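# Place the bench rod across the salt-spray cabinet's rails

## Task

Pick up the white rod lying on the bench and set it across the salt-spray cabinet's chamber, square to it and next to the two rods already there, with each end seated in a notch of the rails. Keep the fog collector upright, and release the rod at the end.

## Robot and tools

Robot: two 6-joint arms, left_arm and right_arm, each ending in a parallel two-finger gripper. The scene frame has its origin on the table top between the arms, +z up and +x out over the table. left_arm sits on the +y side, with its base at (+0.036, +0.355, 0). right_arm's base is at (+0.018, -0.258, 0). The names left and right do not refer to sides of a camera image. The fingers point along the gripper's +z axis and close along its y axis. The reported hand point lies between the finger pads, about 1 cm short of the tips.

Joint order, used in every row and every per-joint list: waist (joint1), shoulder (joint2), elbow (joint3), wrist pitch (joint4), wrist yaw (joint5), wrist roll (joint6). Stated ranges in rad: waist -2.618 to 3.054, shoulder 0.000 to 3.142, elbow 0.000 to 3.142, wrist pitch -1.571 to 1.571, wrist yaw -1.571 to 1.571, wrist roll -2.094 to 2.094. The true ends can differ from these by up to 0.036 rad either way.

Row format, shared by both movement tools: one flat list of 14 numbers covering both arms, each in [-1, 1]. The first 7 are for left_arm: six joint offsets, then the gripper opening. The last 7 are the same for right_arm. All 14 must be present even if only one arm moves. The joint entries are scaled offsets, not poses. A value of 1.0 equals 1.202 rad for the waist, 1.258 for the shoulder, 1.238 for the elbow, 2.073 for wrist pitch, and 2.022 for wrist yaw and for wrist roll. The opening entry is absolute: +1 is fully open, -1 is closed.

execute_actions(actions): a list of up to 15 actions. Each action is a list of up to 15 rows, and each row is applied for one 1/30 s step. If an action has fewer than 15 rows, its last row repeats until 15 steps are done. The joint offsets in every row of an action count from the angles the joints had when that action began. For the first action of a call, that means the angles in the scene's latest report. An empty list just returns the current state and images. An action is rejected for both arms if it would take a joint more than 0.036 rad beyond the outer end of its range. If the first action fails this check, or any action is malformed, the whole call does nothing. A joint pushed past its real end stops there, and the result then says "joint sent to its limit". If that line is missing, the joint may still be at its end.

move(target, speed, blocking): target is one 14-number row laid out as above. Its offsets count from the Joint positions in the latest result that lists them, not from where the arm is when the move begins. All joints on both arms travel together and reach their goals at the same moment, so the hand follows a curve. speed is the top rate in rad/s of whichever joint has farthest to go: 0.01 to 2, default 0.5. Paths last between 0.5 and 10 s and end short of the target if 10 s is not enough. Moves do not slow for obstacles or for the other arm. Faster moves, and targets set deeper past a contact, hit and press harder. With blocking=false the result comes back after 0.5 s while the arm keeps moving. Until a result shows that move has ended, call wait or stop before any new move or execute_actions. The result adds a move: line giving how it ended (done, off_target, moving, held, fault), limits=held or limits=none, and each arm's joint farthest from its target.

wait(seconds), 0 to 10: the arms keep their last command and a running move continues. stop(): brakes a running move. The arm needs some distance to stop, more when fast, and the fingers keep moving. zoom_image(camera, region): gives an enlarged crop of cam_left_wrist or cam_right_wrist (each 504x504). region is [x0, y0, x1, y1] in pixels from the top-left corner, at most 504 by 504. read_manual(section): returns licence text only. finished_scene(scene): pass the number of the current scene. It is final and reports whether the goal was met.

Results: each gripper's position in metres and its orientation as quat_wxyz, both in the scene frame. The printed position can be off, more so at long reach. Joint positions (rad) and Joint velocities list each arm's six joints, then the finger gap in m (0.094 when fully open). Joint targets shows where the joints are being driven now. grip_measured gives the opening on the same scale as the command. "joint command not followed" means a clearance check altered or blocked some joint targets. FAULT and MOTOR HOT lines report problems.

Motion notes: each joint's target stays within a fixed lead of its measured angle: 0.202 rad for the waist, 0.258 for the shoulder, 0.238 for the elbow, 0.573 for wrist pitch, 0.522 for wrist yaw and roll. Targets that would move the hand more than 70 mm from its measured position are scaled back, so large changes take several actions. An arm sent all-zero offsets can sag. To hold an arm, first send the offsets back to the angles you want, then zeros, and push further if it still falls short.

Gripping: to hold the rod, command an opening below grip_measured. About 0.03 below grips firmly; less than that grips lightly. Each pad can press about 50 to 62 N. The rod may be tugged now and then.

Avoid: dropping the rod, knocking the fog collector over, pushing anything off the table, slamming into things, pressing hard, and letting the arms collide. Holding a load heats the motors. At 90 °C the arm stops briefly, and at 100 °C it goes limp and falls.

Each tool is called after "Request:" as name([rows], argument=value, ...), one row to a line, values as JSON.

## Session

Request:
execute_actions(actions=[])

Scene clock: 0.00 s.
left_arm: end_effector_position=(+0.1416, +0.0116, +0.3651) grip_measured=+1.000 end_effector_quat_wxyz=(+0.574, +0.571, +0.580, -0.092) | right_arm: end_effector_position=(+0.2333, -0.3523, +0.2580) grip_measured=+1.000 end_effector_quat_wxyz=(+0.484, +0.633, +0.588, -0.139)
Joint names: [waist, shoulder, elbow, wrist pitch, wrist yaw, wrist roll]
Joint positions: left_arm=[-1.419  1.133  1.268 -0.531 -0.57   0.397  0.094] | right_arm=[ 0.263  1.047  1.07  -1.29   1.028  1.763  0.094]
Joint velocities: left_arm=[ 0.012 -0.012 -0.027 -0.007 -0.022 -0.022  0.   ] | right_arm=[ 0.002 -0.007 -0.012  0.007 -0.066 -0.022  0.   ]
Motor temperatures (°C, as the motors report them): left_arm=[23 33 27 25 23 23] | right_arm=[23 28 25 26 21 23]
Joint targets: left_arm=[-1.419 1.126 1.274 -0.534 -0.571 0.389] | right_arm=[0.263 1.042 1.080 -1.295 1.048 1.760]
camera_calibration (this result's frames):
cam_left_wrist: T_world_to_cam=[[-0.642404, -0.215019, -0.735584, 0.369462], [0.221422, 0.866823, -0.446756, 0.170264], [0.733682, -0.449872, -0.50924, 0.20605], [0, 0, 0, 1]] pos_world=[0.048468, 0.024549, 0.452766]
cam_right_wrist: T_world_to_cam=[[-0.885618, -0.178263, -0.428838, 0.258475], [-0.0682783, 0.963341, -0.259445, 0.46181], [0.459367, -0.200489, -0.865324, 0.151974], [0, 0, 0, 1]] pos_world=[0.19063, -0.368335, 0.362165]

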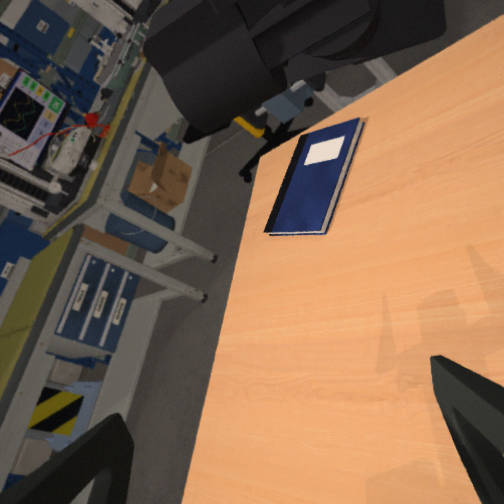

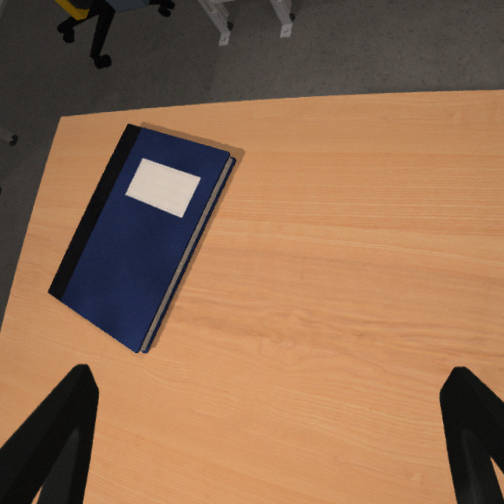

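Request:
move(target=[1.0, 0.13, 0.21, -0.135, 0.282, -0.196, 1, -0.2, 0.2, 0.37, 0.232, -0.508, -0.872, 1], speed=1.0)

Scene clock: 15.57 s.
left_arm: end_effector_position=(+0.3926, +0.2285, +0.3504) grip_measured=+1.000 end_effector_quat_wxyz=(+0.474, +0.154, +0.864, -0.076) | right_arm: end_effector_position=(+0.3938, -0.2365, +0.3367) grip_measured=+1.000 end_effector_quat_wxyz=(+0.456, -0.022, +0.890, +0.011)
Joint names: [waist, shoulder, elbow, wrist pitch, wrist yaw, wrist roll]
Joint positions: left_arm=[-0.223  1.279  1.503 -0.794 -0.011  0.01   0.094] | right_arm=[ 0.034  1.294  1.502 -0.832  0.009  0.005  0.094]
Joint velocities: left_arm=[ 0.017  0.007  0.002  0.037 -0.022 -0.007  0.   ] | right_arm=[-0.012  0.002  0.012 -0.037  0.022 -0.037  0.   ]
Motor temperatures (°C, as the motors report them): left_arm=[23 33 29 28 23 23] | right_arm=[23 28 26 26 21 23]
Joint targets: left_arm=[-0.217 1.297 1.528 -0.811 0.001 0.001] | right_arm=[0.023 1.299 1.528 -0.809 0.001 -0.000]
move: off_target (left_arm, right_arm); limits=none; left_arm: farthest joint: the elbow, 0.025 radians from its target (0.260 radians at the start); right_arm: farthest joint: the elbow, 0.026 radians from its target (0.458 radians at the start)
camera_calibration (this result's frames):
cam_left_wrist: T_world_to_cam=[[-0.416712, -0.875282, -0.245423, 0.457007], [-0.691615, 0.480477, -0.539268, 0.399196], [0.589932, -0.0549813, -0.805579, 0.182019], [0, 0, 0, 1]] pos_world=[0.359152, 0.218213, 0.474064]
cam_right_wrist: T_world_to_cam=[[0.0676999, -0.997438, 0.0231213, -0.266267], [-0.967947, -0.0712808, -0.240829, 0.484959], [0.24186, -0.00607612, -0.970292, 0.336542], [0, 0, 0, 1]] pos_world=[0.406045, -0.228972, 0.449493]

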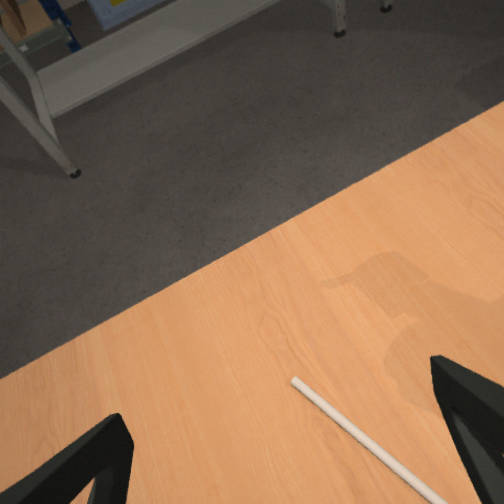

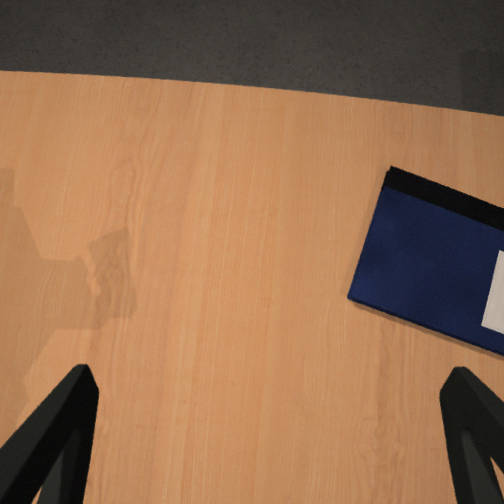

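Request:
move(target=[1.0, 0.01, 0.02, 0.0, 0.0, 0.0, 1, 0.7, 0.0, 0.02, 0.0, 0.0, 0.0, 1], speed=1.0)

Scene clock: 29.07 s.
left_arm: end_effector_position=(+0.2831, +0.6418, +0.3504) grip_measured=+1.000 end_effector_quat_wxyz=(+0.434, -0.361, +0.800, +0.205) | right_arm: end_effector_position=(+0.2537, +0.0353, +0.3367) grip_measured=+1.000 end_effector_quat_wxyz=(+0.412, -0.382, +0.804, +0.195)
Joint names: [waist, shoulder, elbow, wrist pitch, wrist yaw, wrist roll]
Joint positions: left_arm=[ 0.975  1.279  1.503 -0.794 -0.013  0.01   0.094] | right_arm=[ 0.869  1.294  1.502 -0.832  0.009  0.004  0.094]
Joint velocities: left_arm=[ 0.012  0.002 -0.017 -0.022 -0.066 -0.037  0.   ] | right_arm=[-0.017 -0.002  0.012 -0.007 -0.037 -0.051  0.   ]
Motor temperatures (°C, as the motors report them): left_arm=[23 33 31 29 23 23] | right_arm=[23 28 27 27 21 23]
Joint targets: left_arm=[0.979 1.292 1.528 -0.794 -0.011 0.010] | right_arm=[0.875 1.294 1.527 -0.832 0.009 0.005]
move: off_target (left_arm, right_arm); limits=none; left_arm: farthest joint: the elbow, 0.024 radians from its target (0.024 radians at the start); right_arm: farthest joint: the elbow, 0.025 radians from its target (0.025 radians at the start)
camera_calibration (this result's frames):
cam_left_wrist: T_world_to_cam=[[0.664482, -0.705509, -0.246416, 0.358421], [-0.698937, -0.470017, -0.539047, 0.73691], [0.264483, 0.530416, -0.805424, -0.0142837], [0, 0, 0, 1]] pos_world=[0.280667, 0.606805, 0.474045]
cam_right_wrist: T_world_to_cam=[[0.785327, -0.618634, 0.0235175, -0.181287], [-0.596134, -0.765919, -0.240817, 0.298913], [0.16699, 0.1751, -0.970286, 0.384673], [0, 0, 0, 1]] pos_world=[0.256325, 0.0494364, 0.44949]

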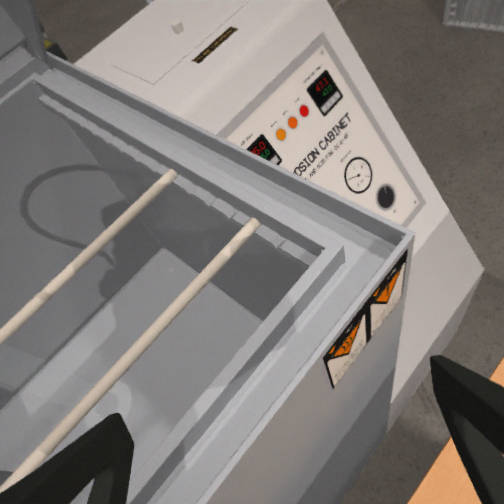

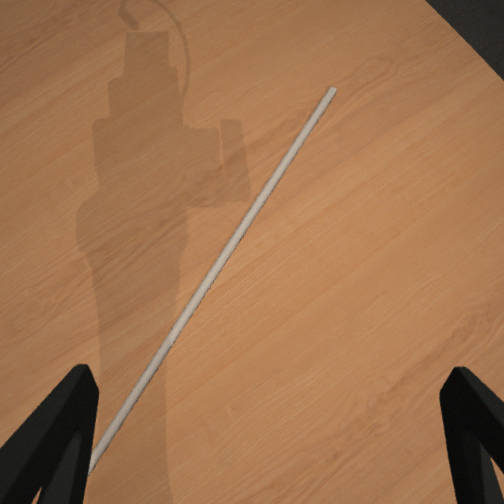

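Request:
zoom_image(camera="cam_left_wrist", region=[20, 60, 370, 340])

Region (20, 60, 370, 340) of cam_left_wrist's 504x504 image, scaled by 1.440, with more detail than that image has; it fills the top 403 rows of this view, and the rest is white.

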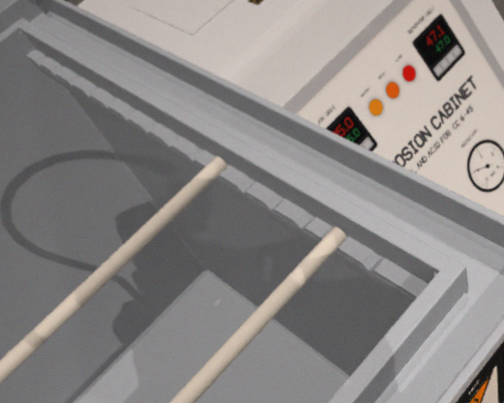

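Request:
move(target=[0.5, 0.01, 0.02, 0.0, 0.0, 0.0, 1, -0.7, 0.0, 0.02, 0.0, 0.0, 0.0, 1], speed=1.0)

Scene clock: 89.17 s.
left_arm: end_effector_position=(+0.0795, +0.7313, +0.3504) grip_measured=+1.000 end_effector_quat_wxyz=(-0.355, +0.579, -0.659, -0.323) | right_arm: end_effector_position=(+0.3939, -0.2377, +0.3367) grip_measured=+1.000 end_effector_quat_wxyz=(+0.456, -0.021, +0.890, +0.009)
Joint names: [waist, shoulder, elbow, wrist pitch, wrist yaw, wrist roll]
Joint positions: left_arm=[ 1.571  1.279  1.503 -0.794 -0.013  0.01   0.094] | right_arm=[ 0.032  1.294  1.502 -0.832  0.012  0.004  0.094]
Joint velocities: left_arm=[ 0.007 -0.017 -0.002 -0.022  0.022 -0.022  0.   ] | right_arm=[-0.022 -0.002 -0.017  0.007  0.007  0.007  0.   ]
Motor temperatures (°C, as the motors report them): left_arm=[23 32 32 33 23 23] | right_arm=[23 28 28 28 21 23]
Joint targets: left_arm=[1.576 1.292 1.528 -0.794 -0.013 0.010] | right_arm=[0.027 1.294 1.527 -0.832 0.009 0.004]
move: off_target (left_arm, right_arm); limits=none; left_arm: farthest joint: the elbow, 0.024 radians from its target (0.024 radians at the start); right_arm: farthest joint: the elbow, 0.025 radians from its target (0.025 radians at the start)
camera_calibration (this result's frames):
cam_left_wrist: T_world_to_cam=[[0.945916, -0.211001, -0.246416, 0.172851], [-0.3147, -0.781276, -0.539047, 0.833777], [-0.0787794, 0.58744, -0.805424, -0.0223397], [0, 0, 0, 1]] pos_world=[0.097127, 0.701005, 0.474045]
cam_right_wrist: T_world_to_cam=[[0.0637675, -0.997638, 0.0255223, -0.266837], [-0.968189, -0.0680452, -0.240791, 0.485788], [0.241959, -0.00935578, -0.970241, 0.335685], [0, 0, 0, 1]] pos_world=[0.406127, -0.230011, 0.44948]

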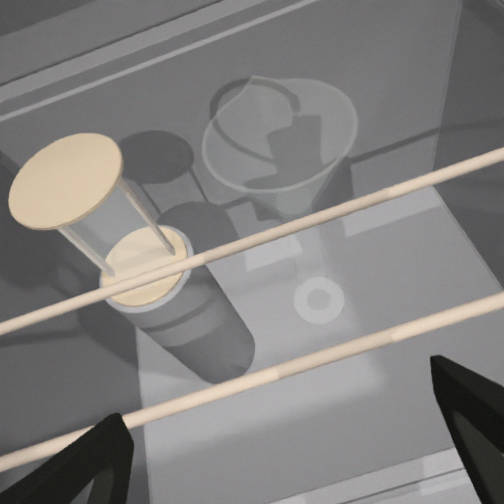

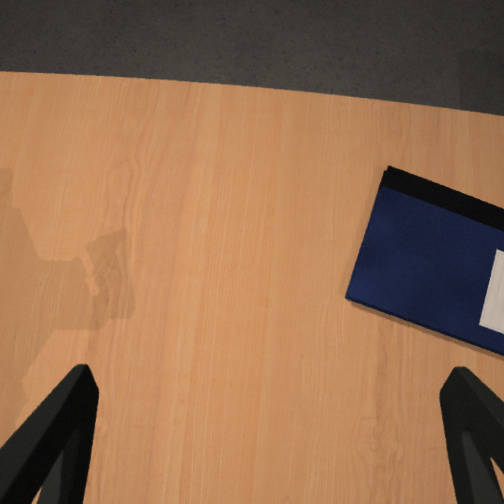

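Request:
zoom_image(camera="cam_left_wrist", region=[0, 130, 252, 382])

Request:
zoom_image(camera="cam_left_wrist", region=[252, 130, 504, 382])

Region (0, 130, 252, 382) of cam_left_wrist's 504x504 image, scaled by 2.000, with more detail than that image has.

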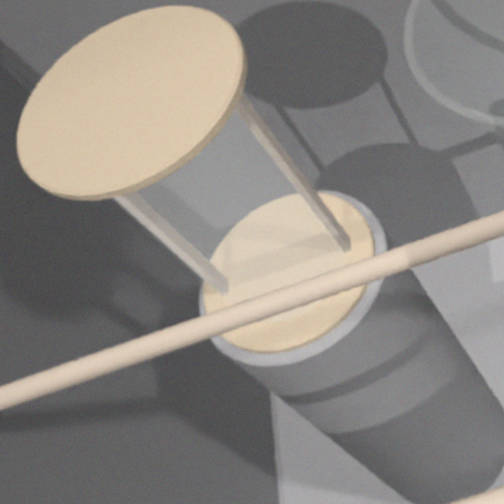

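Region (252, 130, 504, 382) of cam_left_wrist's 504x504 image, scaled by 2.000, with more detail than that image has.

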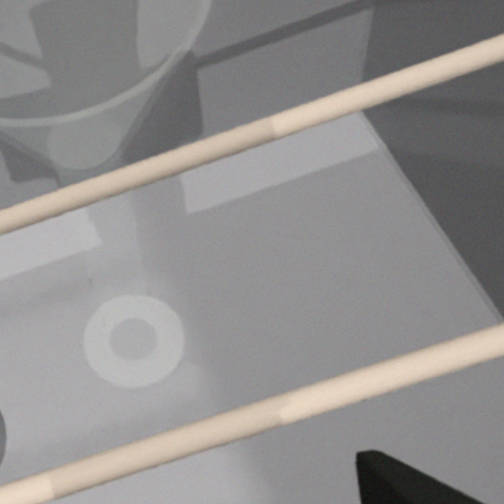

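Request:
move(target=[0.42, 0.01, 0.02, 0.0, 0.0, 0.0, 1, -0.3, 0.0, 0.02, 0.0, 0.0, 0.0, 1], speed=1.0)

Scene clock: 170.23 s.
left_arm: end_effector_position=(-0.1068, +0.7061, +0.3504) grip_measured=+1.000 end_effector_quat_wxyz=(-0.263, +0.725, -0.494, -0.402) | right_arm: end_effector_position=(+0.3777, -0.3695, +0.3367) grip_measured=+1.000 end_effector_quat_wxyz=(+0.450, +0.136, +0.880, -0.072)
Joint names: [waist, shoulder, elbow, wrist pitch, wrist yaw, wrist roll]
Joint positions: left_arm=[ 2.072  1.279  1.503 -0.794 -0.014  0.01   0.094] | right_arm=[-0.322  1.294  1.502 -0.832  0.013  0.004  0.094]
Joint velocities: left_arm=[-0.017 -0.002  0.002 -0.051 -0.051 -0.007  0.   ] | right_arm=[-0.002  0.002 -0.007 -0.037 -0.007 -0.022  0.   ]
Motor temperatures (°C, as the motors report them): left_arm=[23 31 33 35 23 23] | right_arm=[23 27 28 28 21 23]
Joint targets: left_arm=[2.076 1.292 1.528 -0.794 -0.013 0.010] | right_arm=[-0.329 1.294 1.527 -0.832 0.012 0.004]
move: off_target (left_arm, right_arm); limits=none; left_arm: farthest joint: the elbow, 0.024 radians from its target (0.024 radians at the start); right_arm: farthest joint: the elbow, 0.025 radians from its target (0.025 radians at the start)
camera_calibration (this result's frames):
cam_left_wrist: T_world_to_cam=[[0.930642, 0.269984, -0.247011, 0.00267273], [0.0996195, -0.836449, -0.538914, 0.83864], [-0.35211, 0.476929, -0.80533, 0.0265948], [0, 0, 0, 1]] pos_world=[-0.0766679, 0.688075, 0.474033]
cam_right_wrist: T_world_to_cam=[[-0.286324, -0.957787, 0.0257451, -0.250431], [-0.931672, 0.272045, -0.240789, 0.573043], [0.22362, -0.0929296, -0.970236, 0.314407], [0, 0, 0, 1]] pos_world=[0.391875, -0.366535, 0.449479]

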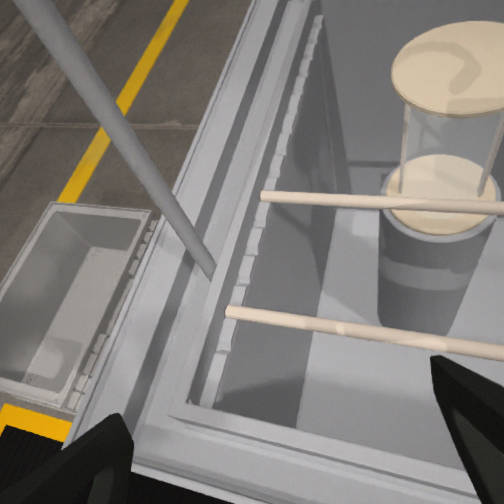

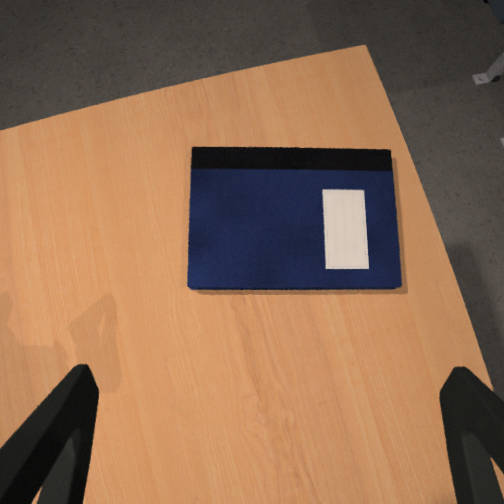

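Request:
move(target=[-1.0, 0.01, 0.02, 0.0, 0.007, 0.915, 1, 0.0, 0.0, 0.02, 0.0, 0.0, 0.0, 1], speed=1.2)

Request:
move(target=[-1.0, 0.2, 0.0, -0.12, 0.0, 0.0, 1, 0.0, 0.0, 0.02, 0.0, 0.0, 0.0, 1], speed=1.2)

Scene clock: 216.63 s.
left_arm: end_effector_position=(+0.3110, +0.6152, +0.3504) grip_measured=+1.000 end_effector_quat_wxyz=(+0.122, +0.461, +0.746, +0.464) | right_arm: end_effector_position=(+0.3777, -0.3695, +0.3367) grip_measured=+1.000 end_effector_quat_wxyz=(+0.450, +0.136, +0.880, -0.072)
Joint names: [waist, shoulder, elbow, wrist pitch, wrist yaw, wrist roll]
Joint positions: left_arm=[ 0.876  1.279  1.503 -0.794 -0.008  1.861  0.094] | right_arm=[-0.322  1.294  1.502 -0.832  0.013  0.004  0.094]
Joint velocities: left_arm=[ 0.007 -0.002  0.012  0.037 -0.007  0.095  0.   ] | right_arm=[ 0.017 -0.037  0.007  0.007  0.022  0.066  0.   ]
Motor temperatures (°C, as the motors report them): left_arm=[23 31 34 36 23 23] | right_arm=[23 27 28 28 21 23]
Joint targets: left_arm=[0.870 1.292 1.528 -0.794 0.000 1.860] | right_arm=[-0.322 1.294 1.527 -0.832 0.013 0.004]
move: off_target (left_arm, right_arm); limits=none; left_arm: farthest joint: the elbow, 0.024 radians from its target (0.024 radians at the start); right_arm: farthest joint: the elbow, 0.025 radians from its target (0.025 radians at the start)
camera_calibration (this result's frames):
cam_left_wrist: T_world_to_cam=[[-0.664277, 0.0835321, -0.742804, 0.422865], [-0.606632, 0.520361, 0.601018, -0.293587], [0.436731, 0.849851, -0.294991, -0.436455], [0, 0, 0, 1]] pos_world=[0.293413, 0.488371, 0.361807]
cam_right_wrist: T_world_to_cam=[[-0.286324, -0.957787, 0.0257451, -0.250431], [-0.931672, 0.272045, -0.240789, 0.573043], [0.22362, -0.0929296, -0.970236, 0.314407], [0, 0, 0, 1]] pos_world=[0.391875, -0.366535, 0.449479]

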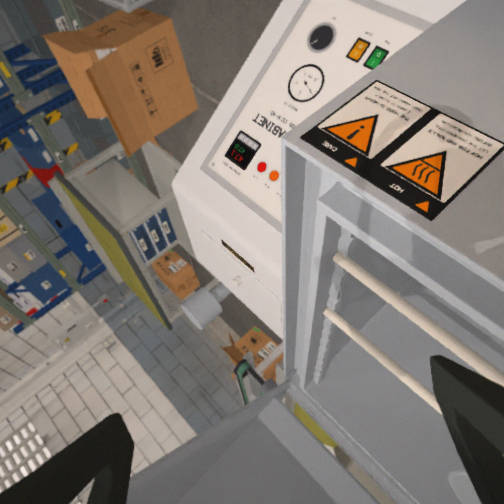

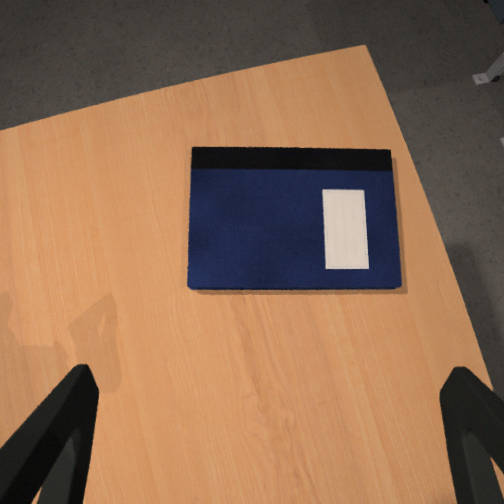

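Scene clock: 218.40 s.
left_arm: end_effector_position=(+0.3785, +0.1922, +0.2259) grip_measured=+1.000 end_effector_quat_wxyz=(+0.200, +0.882, +0.389, +0.178) | right_arm: end_effector_position=(+0.3777, -0.3695, +0.3367) grip_measured=+1.000 end_effector_quat_wxyz=(+0.450, +0.136, +0.880, -0.072)
Joint names: [waist, shoulder, elbow, wrist pitch, wrist yaw, wrist roll]
Joint positions: left_arm=[-0.327  1.517  1.503 -1.015 -0.014  1.862  0.094] | right_arm=[-0.322  1.294  1.502 -0.832  0.013  0.004  0.094]
Joint velocities: left_arm=[-0.017  0.007 -0.007 -0.022 -0.022 -0.081  0.   ] | right_arm=[-0.007  0.002  0.002 -0.007  0.051 -0.007  0.   ]
Motor temperatures (°C, as the motors report them): left_arm=[23 31 34 36 23 23] | right_arm=[23 27 28 28 21 23]
Joint targets: left_arm=[-0.326 1.531 1.503 -1.042 -0.008 1.861] | right_arm=[-0.322 1.294 1.527 -0.832 0.013 0.004]
move: off_target (left_arm, right_arm); limits=none; left_arm: farthest joint: the wrist pitch, 0.028 radians from its target (0.249 radians at the start); right_arm: farthest joint: the elbow, 0.025 radians from its target (0.025 radians at the start)
camera_calibration (this result's frames):
cam_left_wrist: T_world_to_cam=[[-0.417394, 0.776154, -0.472617, 0.122992], [0.513132, 0.630543, 0.582332, -0.398409], [0.749985, 0.00054731, -0.661455, -0.0156901], [0, 0, 0, 1]] pos_world=[0.26754, 0.155762, 0.279756]
cam_right_wrist: T_world_to_cam=[[-0.286324, -0.957787, 0.0257451, -0.250431], [-0.931672, 0.272045, -0.240789, 0.573043], [0.22362, -0.0929296, -0.970236, 0.314407], [0, 0, 0, 1]] pos_world=[0.391875, -0.366535, 0.449479]

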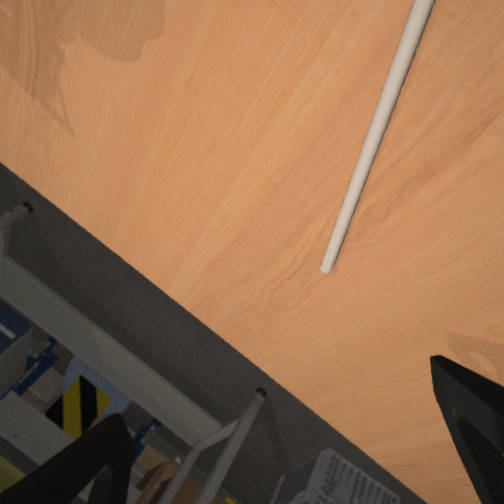

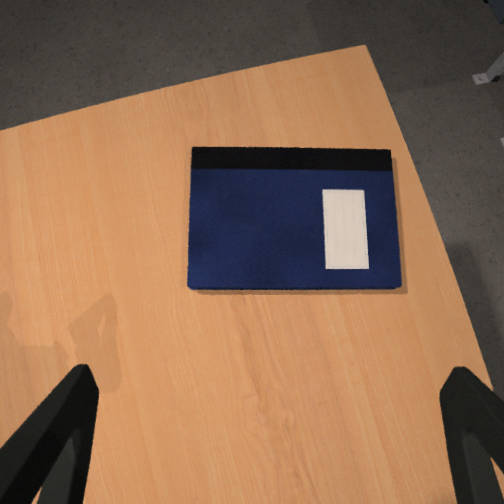

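Request:
move(target=[-0.38, 0.195, -0.006, -0.143, 0.01, 0.0, 1, 0.0, 0.0, 0.02, 0.0, 0.0, 0.0, 1], speed=0.8)

Scene clock: 223.77 s.
left_arm: end_effector_position=(+0.2379, +0.0963, +0.1278) grip_measured=+1.000 end_effector_quat_wxyz=(+0.015, +0.983, +0.182, +0.011) | right_arm: end_effector_position=(+0.3777, -0.3695, +0.3367) grip_measured=+1.000 end_effector_quat_wxyz=(+0.450, +0.136, +0.880, -0.072)
Joint names: [waist, shoulder, elbow, wrist pitch, wrist yaw, wrist roll]
Joint positions: left_arm=[-0.788  1.752  1.503 -1.286 -0.006  1.862  0.094] | right_arm=[-0.322  1.294  1.502 -0.832  0.013  0.004  0.094]
Joint velocities: left_arm=[-0.012 -0.022 -0.012 -0.066  0.022 -0.037  0.   ] | right_arm=[-0.017 -0.012  0.002 -0.037 -0.037  0.022  0.   ]
Motor temperatures (°C, as the motors report them): left_arm=[23 31 33 35 23 23] | right_arm=[23 27 28 28 21 23]
Joint targets: left_arm=[-0.784 1.763 1.496 -1.312 0.006 1.862] | right_arm=[-0.322 1.294 1.527 -0.832 0.013 0.004]
move: off_target (left_arm, right_arm); limits=none; left_arm: farthest joint: the wrist pitch, 0.025 radians from its target (0.296 radians at the start); right_arm: farthest joint: the elbow, 0.025 radians from its target (0.025 radians at the start)
camera_calibration (this result's frames):
cam_left_wrist: T_world_to_cam=[[-0.11413, 0.990932, -0.0709164, -0.0518189], [0.900987, 0.133316, 0.412854, -0.231383], [0.418565, -0.0167759, -0.908032, 0.136959], [0, 0, 0, 1]] pos_world=[0.145233, 0.0844937, 0.216216]
cam_right_wrist: T_world_to_cam=[[-0.286324, -0.957787, 0.0257451, -0.250431], [-0.931672, 0.272045, -0.240789, 0.573043], [0.22362, -0.0929296, -0.970236, 0.314407], [0, 0, 0, 1]] pos_world=[0.391875, -0.366535, 0.449479]

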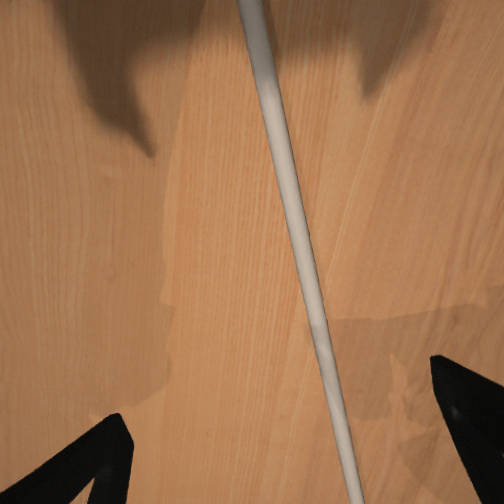

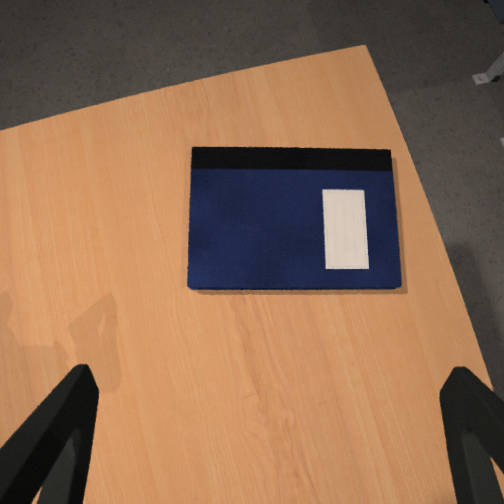

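Request:
execute_actions(actions=[])

Scene clock: 247.43 s.
left_arm: end_effector_position=(+0.2378, +0.0964, +0.1278) grip_measured=+1.000 end_effector_quat_wxyz=(+0.014, +0.983, +0.182, +0.011) | right_arm: end_effector_position=(+0.3777, -0.3695, +0.3367) grip_measured=+1.000 end_effector_quat_wxyz=(+0.450, +0.136, +0.880, -0.072)
Joint names: [waist, shoulder, elbow, wrist pitch, wrist yaw, wrist roll]
Joint positions: left_arm=[-0.788  1.752  1.503 -1.287 -0.006  1.862  0.094] | right_arm=[-0.322  1.294  1.502 -0.832  0.013  0.004  0.094]
Joint velocities: left_arm=[ 0.002 -0.002 -0.007 -0.051 -0.007 -0.007  0.   ] | right_arm=[-0.017 -0.002  0.007 -0.007  0.037 -0.051  0.   ]
Motor temperatures (°C, as the motors report them): left_arm=[23 33 32 31 23 23] | right_arm=[23 27 28 28 21 23]
Joint targets: left_arm=[-0.784 1.763 1.496 -1.312 0.006 1.862] | right_arm=[-0.322 1.294 1.527 -0.832 0.013 0.004]
camera_calibration (this result's frames):
cam_left_wrist: T_world_to_cam=[[-0.114146, 0.990953, -0.0705906, -0.0519398], [0.901083, 0.133192, 0.412685, -0.231328], [0.418353, -0.0165017, -0.908135, 0.137019], [0, 0, 0, 1]] pos_world=[0.145195, 0.084542, 0.21623]
cam_right_wrist: T_world_to_cam=[[-0.286324, -0.957787, 0.0257451, -0.250431], [-0.931672, 0.272045, -0.240789, 0.573043], [0.22362, -0.0929296, -0.970236, 0.314407], [0, 0, 0, 1]] pos_world=[0.391875, -0.366535, 0.449479]

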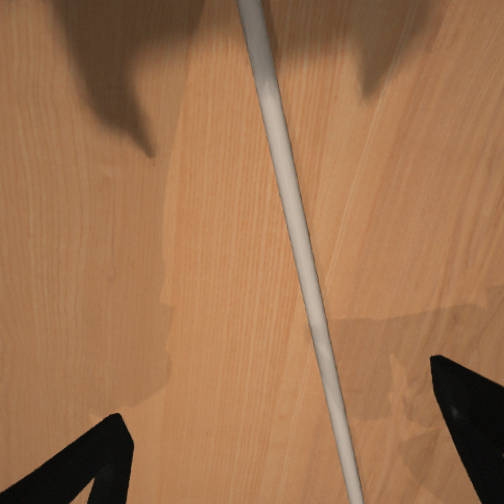

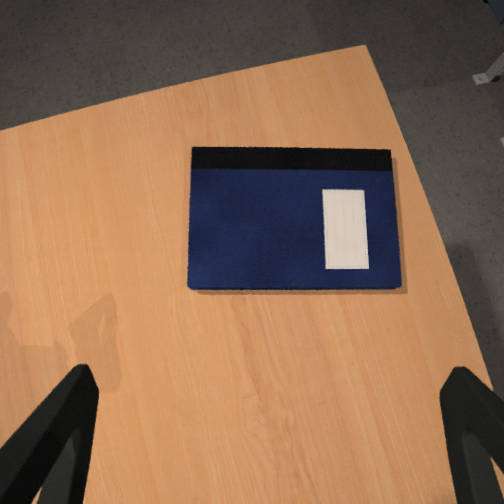

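Request:
move(target=[0.012,0.036,-0.2286,0.131,0.003,0.008,0.3, 0,0,0.02,0,0,0,1], speed=0.4)

Scene clock: 271.00 s.
left_arm: end_effector_position=(+0.2318, +0.1075, +0.0505) grip_measured=+0.302 end_effector_quat_wxyz=(-0.001, +0.984, +0.181, +0.003) | right_arm: end_effector_position=(+0.3777, -0.3695, +0.3367) grip_measured=+1.000 end_effector_quat_wxyz=(+0.450, +0.136, +0.880, -0.072)
Joint names: [waist, shoulder, elbow, wrist pitch, wrist yaw, wrist roll]
Joint positions: left_arm=[-0.781  1.784  1.231 -1.016 -0.006  1.872  0.061] | right_arm=[-0.322  1.294  1.502 -0.832  0.013  0.004  0.094]
Joint velocities: left_arm=[ 0.007  0.007 -0.002  0.007 -0.007  0.051  0.   ] | right_arm=[-0.002  0.002  0.002  0.051 -0.037 -0.022  0.   ]
Motor temperatures (°C, as the motors report them): left_arm=[23 33 31 30 23 23] | right_arm=[23 27 28 28 21 23]
Joint targets: left_arm=[-0.773 1.797 1.221 -1.015 0.000 1.879] | right_arm=[-0.322 1.294 1.527 -0.832 0.013 0.004]
move: off_target (right_arm); limits=none; left_arm: farthest joint: the shoulder, 0.014 radians from its target (0.045 radians at the start); right_arm: farthest joint: the elbow, 0.025 radians from its target (0.025 radians at the start)
camera_calibration (this result's frames):
cam_left_wrist: T_world_to_cam=[[-0.11266, 0.992766, -0.041506, -0.0711442], [0.90982, 0.119858, 0.397318, -0.195306], [0.399418, 0.00699881, -0.916742, 0.0718319], [0, 0, 0, 1]] pos_world=[0.140988, 0.093536, 0.140497]
cam_right_wrist: T_world_to_cam=[[-0.286324, -0.957787, 0.0257451, -0.250431], [-0.931672, 0.272045, -0.240789, 0.573043], [0.22362, -0.0929296, -0.970236, 0.314407], [0, 0, 0, 1]] pos_world=[0.391875, -0.366535, 0.449479]

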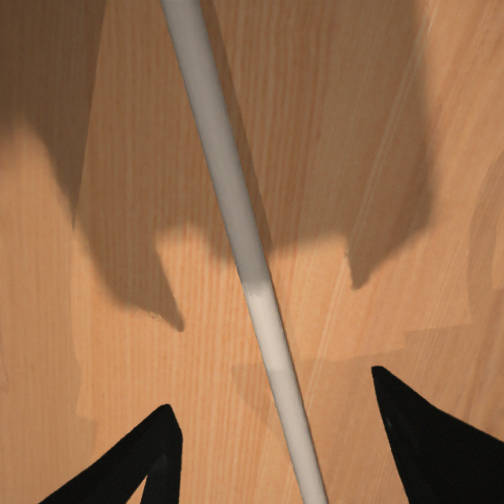

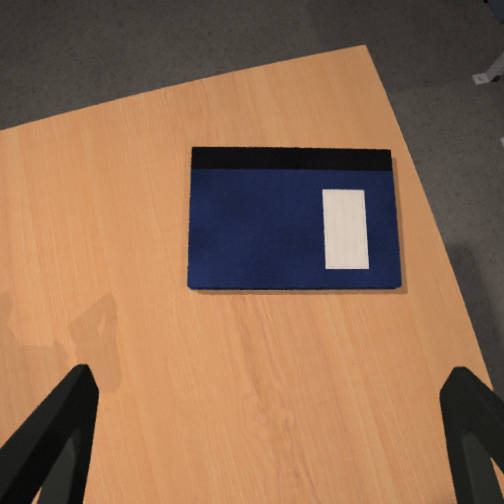

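Request:
move(target=[0.005,0.045,-0.0695,0.0565,0.003,0.003,0.0, 0,0,0.02,0,0,0,1], speed=0.15)

Scene clock: 279.30 s.
left_arm: end_effector_position=(+0.2326, +0.1065, +0.0225) grip_measured=+0.002 end_effector_quat_wxyz=(+0.002, +0.984, +0.181, +0.004) | right_arm: end_effector_position=(+0.3777, -0.3695, +0.3367) grip_measured=+1.000 end_effector_quat_wxyz=(+0.450, +0.136, +0.880, -0.072)
Joint names: [waist, shoulder, elbow, wrist pitch, wrist yaw, wrist roll]
Joint positions: left_arm=[-0.781  1.821  1.158 -0.9   -0.006  1.872  0.047] | right_arm=[-0.322  1.294  1.502 -0.832  0.013  0.004  0.094]
Joint velocities: left_arm=[-0.007 -0.002 -0.012  0.007 -0.022  0.037 -0.   ] | right_arm=[-0.002  0.002  0.007  0.022 -0.066 -0.007  0.   ]
Motor temperatures (°C, as the motors report them): left_arm=[23 33 31 30 23 23] | right_arm=[23 27 28 28 21 23]
Joint targets: left_arm=[-0.775 1.840 1.144 -0.899 0.000 1.878] | right_arm=[-0.322 1.294 1.527 -0.832 0.013 0.004]
move: off_target (right_arm); limits=none; left_arm: farthest joint: the shoulder, 0.019 radians from its target (0.057 radians at the start); right_arm: farthest joint: the elbow, 0.025 radians from its target (0.025 radians at the start)
camera_calibration (this result's frames):
cam_left_wrist: T_world_to_cam=[[-0.112483, 0.99254, -0.0470258, -0.0710978], [0.908226, 0.121895, 0.400333, -0.184693], [0.403079, 0.0023207, -0.915162, 0.0454477], [0, 0, 0, 1]] pos_world=[0.141426, 0.0929752, 0.112187]
cam_right_wrist: T_world_to_cam=[[-0.286324, -0.957787, 0.0257451, -0.250431], [-0.931672, 0.272045, -0.240789, 0.573043], [0.22362, -0.0929296, -0.970236, 0.314407], [0, 0, 0, 1]] pos_world=[0.391875, -0.366535, 0.449479]

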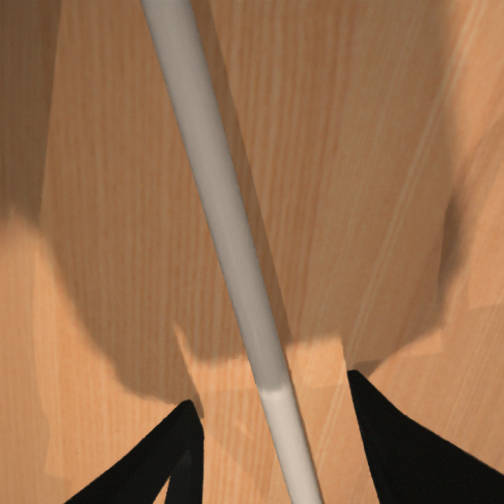

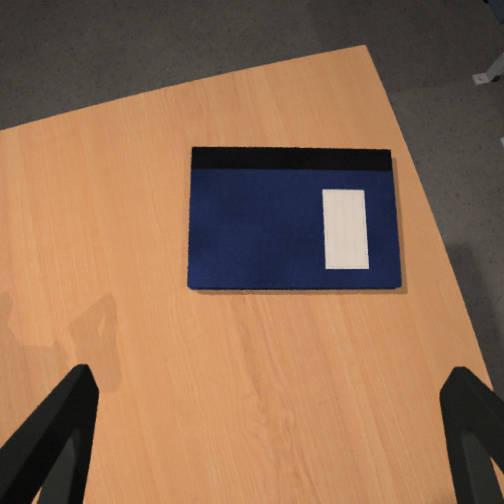

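Request:
move(target=[0.005,0.028,-0.011,0.006,0.003,0.003,0.0, 0,0,0.02,0,0,0,1], speed=0.1)

Scene clock: 285.50 s.
left_arm: end_effector_position=(+0.2339, +0.1048, +0.0191) grip_measured=+0.002 end_effector_quat_wxyz=(+0.003, +0.984, +0.181, +0.005) | right_arm: end_effector_position=(+0.3777, -0.3695, +0.3367) grip_measured=+1.000 end_effector_quat_wxyz=(+0.450, +0.136, +0.880, -0.072)
Joint names: [waist, shoulder, elbow, wrist pitch, wrist yaw, wrist roll]
Joint positions: left_arm=[-0.781  1.833  1.158 -0.887 -0.006  1.872  0.047] | right_arm=[-0.322  1.294  1.502 -0.832  0.013  0.004  0.094]
Joint velocities: left_arm=[-0.007 -0.012 -0.012  0.051 -0.007  0.037  0.001] | right_arm=[-0.012 -0.007 -0.007 -0.007 -0.022  0.007  0.   ]
Motor temperatures (°C, as the motors report them): left_arm=[23 33 31 30 23 23] | right_arm=[23 27 28 28 21 23]
Joint targets: left_arm=[-0.775 1.856 1.145 -0.888 0.000 1.878] | right_arm=[-0.322 1.294 1.527 -0.832 0.013 0.004]
move: off_target (left_arm, right_arm); limits=none; left_arm: farthest joint: the shoulder, 0.024 radians from its target (0.035 radians at the start); right_arm: farthest joint: the elbow, 0.025 radians from its target (0.025 radians at the start)
camera_calibration (this result's frames):
cam_left_wrist: T_world_to_cam=[[-0.112427, 0.992468, -0.0486488, -0.0693609], [0.907755, 0.122497, 0.401217, -0.184326], [0.404154, 0.000946331, -0.91469, 0.0416889], [0, 0, 0, 1]] pos_world=[0.142676, 0.0913785, 0.108713]
cam_right_wrist: T_world_to_cam=[[-0.286324, -0.957787, 0.0257451, -0.250431], [-0.931672, 0.272045, -0.240789, 0.573043], [0.22362, -0.0929296, -0.970236, 0.314407], [0, 0, 0, 1]] pos_world=[0.391875, -0.366535, 0.449479]

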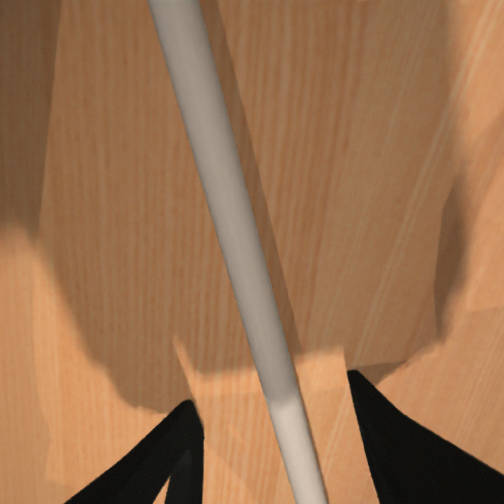

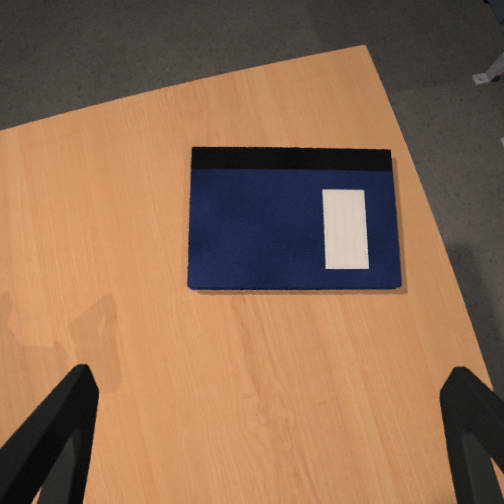

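Request:
move(target=[0.003,0.008,-0.008,0,0.003,0.003,-0.87, 0,0,0.02,0,0,0,1], speed=0.1)

Scene clock: 289.50 s.
left_arm: end_effector_position=(+0.2344, +0.1043, +0.0192) grip_measured=-0.836 end_effector_quat_wxyz=(+0.004, +0.984, +0.180, +0.006) | right_arm: end_effector_position=(+0.3777, -0.3695, +0.3367) grip_measured=+1.000 end_effector_quat_wxyz=(+0.450, +0.136, +0.880, -0.072)
Joint names: [waist, shoulder, elbow, wrist pitch, wrist yaw, wrist roll]
Joint positions: left_arm=[-0.781  1.833  1.158 -0.884 -0.006  1.872  0.008] | right_arm=[-0.322  1.294  1.502 -0.832  0.013  0.004  0.094]
Joint velocities: left_arm=[ 0.017 -0.007  0.002 -0.007 -0.037 -0.007  0.   ] | right_arm=[-0.002 -0.017 -0.002 -0.022  0.037 -0.081  0.   ]
Motor temperatures (°C, as the motors report them): left_arm=[23 33 31 29 23 23] | right_arm=[23 27 28 28 21 23]
Joint targets: left_arm=[-0.778 1.843 1.149 -0.887 0.000 1.878] | right_arm=[-0.322 1.294 1.527 -0.832 0.013 0.004]
move: off_target (right_arm); limits=none; left_arm: farthest joint: the shoulder, 0.010 radians from its target (0.010 radians at the start); right_arm: farthest joint: the elbow, 0.025 radians from its target (0.025 radians at the start)
camera_calibration (this result's frames):
cam_left_wrist: T_world_to_cam=[[-0.111945, 0.992429, -0.0505172, -0.0689399], [0.906897, 0.122814, 0.403057, -0.18461], [0.40621, -0.000693653, -0.91378, 0.0411594], [0, 0, 0, 1]] pos_world=[0.142986, 0.0911193, 0.108536]
cam_right_wrist: T_world_to_cam=[[-0.286324, -0.957787, 0.0257451, -0.250431], [-0.931672, 0.272045, -0.240789, 0.573043], [0.22362, -0.0929296, -0.970236, 0.314407], [0, 0, 0, 1]] pos_world=[0.391875, -0.366535, 0.449479]

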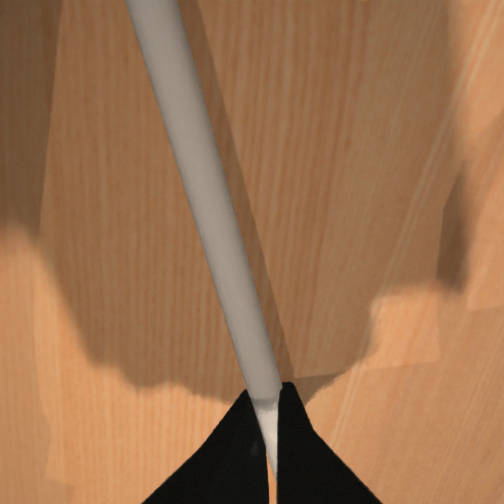

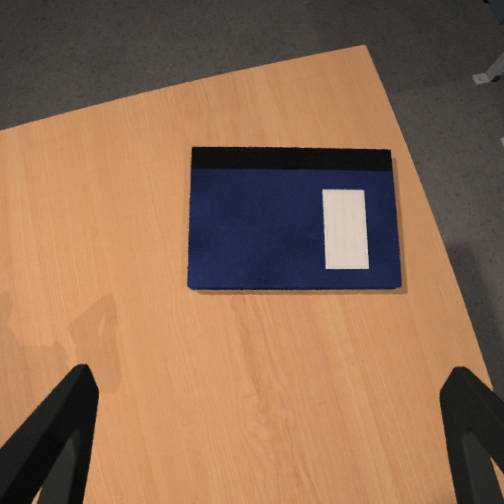

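Request:
move(target=[0,-0.055,0.075,-0.062,0.003,0,-0.87, 0,0,0.02,0,0,0,1], speed=0.2)

Request:
move(target=[0.0,0,0,0,0,0,-0.87, 0,0,0.02,0,0,0,1], speed=0.2, blocking=false)

Scene clock: 321.07 s.
left_arm: end_effector_position=(+0.2362, +0.1021, +0.0494) grip_measured=-0.836 end_effector_quat_wxyz=(+0.010, +0.983, +0.180, +0.009) | right_arm: end_effector_position=(+0.3777, -0.3695, +0.3367) grip_measured=+1.000 end_effector_quat_wxyz=(+0.450, +0.136, +0.880, -0.072)
Joint names: [waist, shoulder, elbow, wrist pitch, wrist yaw, wrist roll]
Joint positions: left_arm=[-0.781  1.788  1.231 -0.987 -0.006  1.872  0.008] | right_arm=[-0.322  1.294  1.502 -0.832  0.013  0.004  0.094]
Joint velocities: left_arm=[-0.002  0.002 -0.002 -0.037 -0.051 -0.007 -0.002] | right_arm=[-0.007 -0.027  0.017 -0.007  0.051 -0.007  0.   ]
Motor temperatures (°C, as the motors report them): left_arm=[23 34 30 28 23 23] | right_arm=[23 27 28 28 21 23]
Joint targets: left_arm=[-0.781 1.764 1.251 -1.013 -0.000 1.872] | right_arm=[-0.322 1.294 1.527 -0.832 0.013 0.004]
move: off_target (left_arm, right_arm); limits=none; left_arm: farthest joint: the shoulder, 0.025 radians from its target (0.069 radians at the start); right_arm: farthest joint: the elbow, 0.025 radians from its target (0.025 radians at the start)
camera_calibration (this result's frames):
cam_left_wrist: T_world_to_cam=[[-0.111468, 0.99182, -0.0621932, -0.064455], [0.903459, 0.127207, 0.409365, -0.198057], [0.413928, -0.0105578, -0.910248, 0.0670585], [0, 0, 0, 1]] pos_world=[0.143995, 0.0898301, 0.138109]
cam_right_wrist: T_world_to_cam=[[-0.286324, -0.957787, 0.0257451, -0.250431], [-0.931672, 0.272045, -0.240789, 0.573043], [0.22362, -0.0929296, -0.970236, 0.314407], [0, 0, 0, 1]] pos_world=[0.391875, -0.366535, 0.449479]

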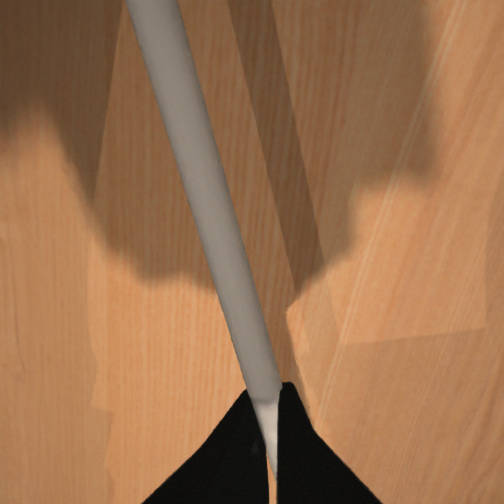

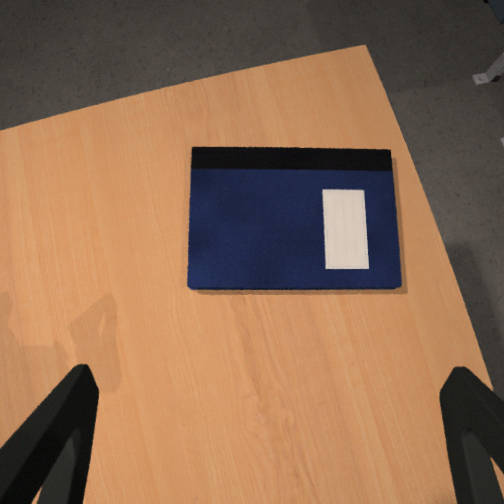

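Scene clock: 321.57 s.
left_arm: end_effector_position=(+0.2362, +0.1021, +0.0494) grip_measured=-0.836 end_effector_quat_wxyz=(+0.010, +0.983, +0.180, +0.009) | right_arm: end_effector_position=(+0.3777, -0.3695, +0.3367) grip_measured=+1.000 end_effector_quat_wxyz=(+0.450, +0.136, +0.880, -0.072)
Joint names: [waist, shoulder, elbow, wrist pitch, wrist yaw, wrist roll]
Joint positions: left_arm=[-0.781  1.788  1.231 -0.987 -0.006  1.872  0.008] | right_arm=[-0.322  1.294  1.502 -0.832  0.013  0.004  0.094]
Joint velocities: left_arm=[-0.007  0.007 -0.007  0.007 -0.037 -0.022 -0.001] | right_arm=[ 0.007 -0.012 -0.007  0.037 -0.066  0.022  0.   ]
Motor temperatures (°C, as the motors report them): left_arm=[23 34 31 28 23 23] | right_arm=[23 27 28 28 21 23]
Joint targets: left_arm=[-0.781 1.788 1.231 -0.987 -0.006 1.872] | right_arm=[-0.322 1.294 1.527 -0.832 0.013 0.004]
move: running; limits=none; left_arm: farthest joint: the waist, 0.000 radians from its target (0.000 radians at the start); right_arm: farthest joint: the elbow, 0.025 radians from its target (0.025 radians at the start)
camera_calibration (this result's frames):
cam_left_wrist: T_world_to_cam=[[-0.111468, 0.99182, -0.0621932, -0.064455], [0.903459, 0.127207, 0.409365, -0.198057], [0.413928, -0.0105578, -0.910248, 0.0670585], [0, 0, 0, 1]] pos_world=[0.143995, 0.0898301, 0.138109]
cam_right_wrist: T_world_to_cam=[[-0.286324, -0.957787, 0.0257451, -0.250431], [-0.931672, 0.272045, -0.240789, 0.573043], [0.22362, -0.0929296, -0.970236, 0.314407], [0, 0, 0, 1]] pos_world=[0.391875, -0.366535, 0.449479]

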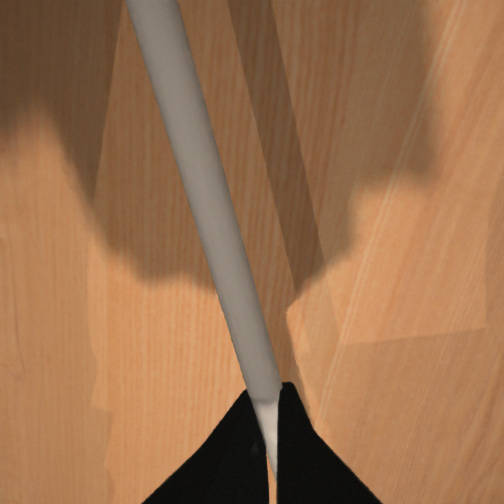

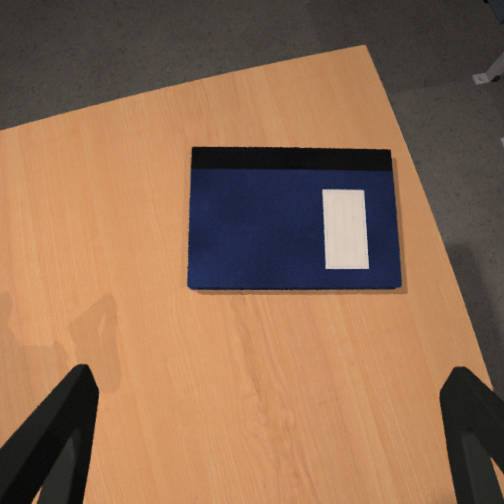

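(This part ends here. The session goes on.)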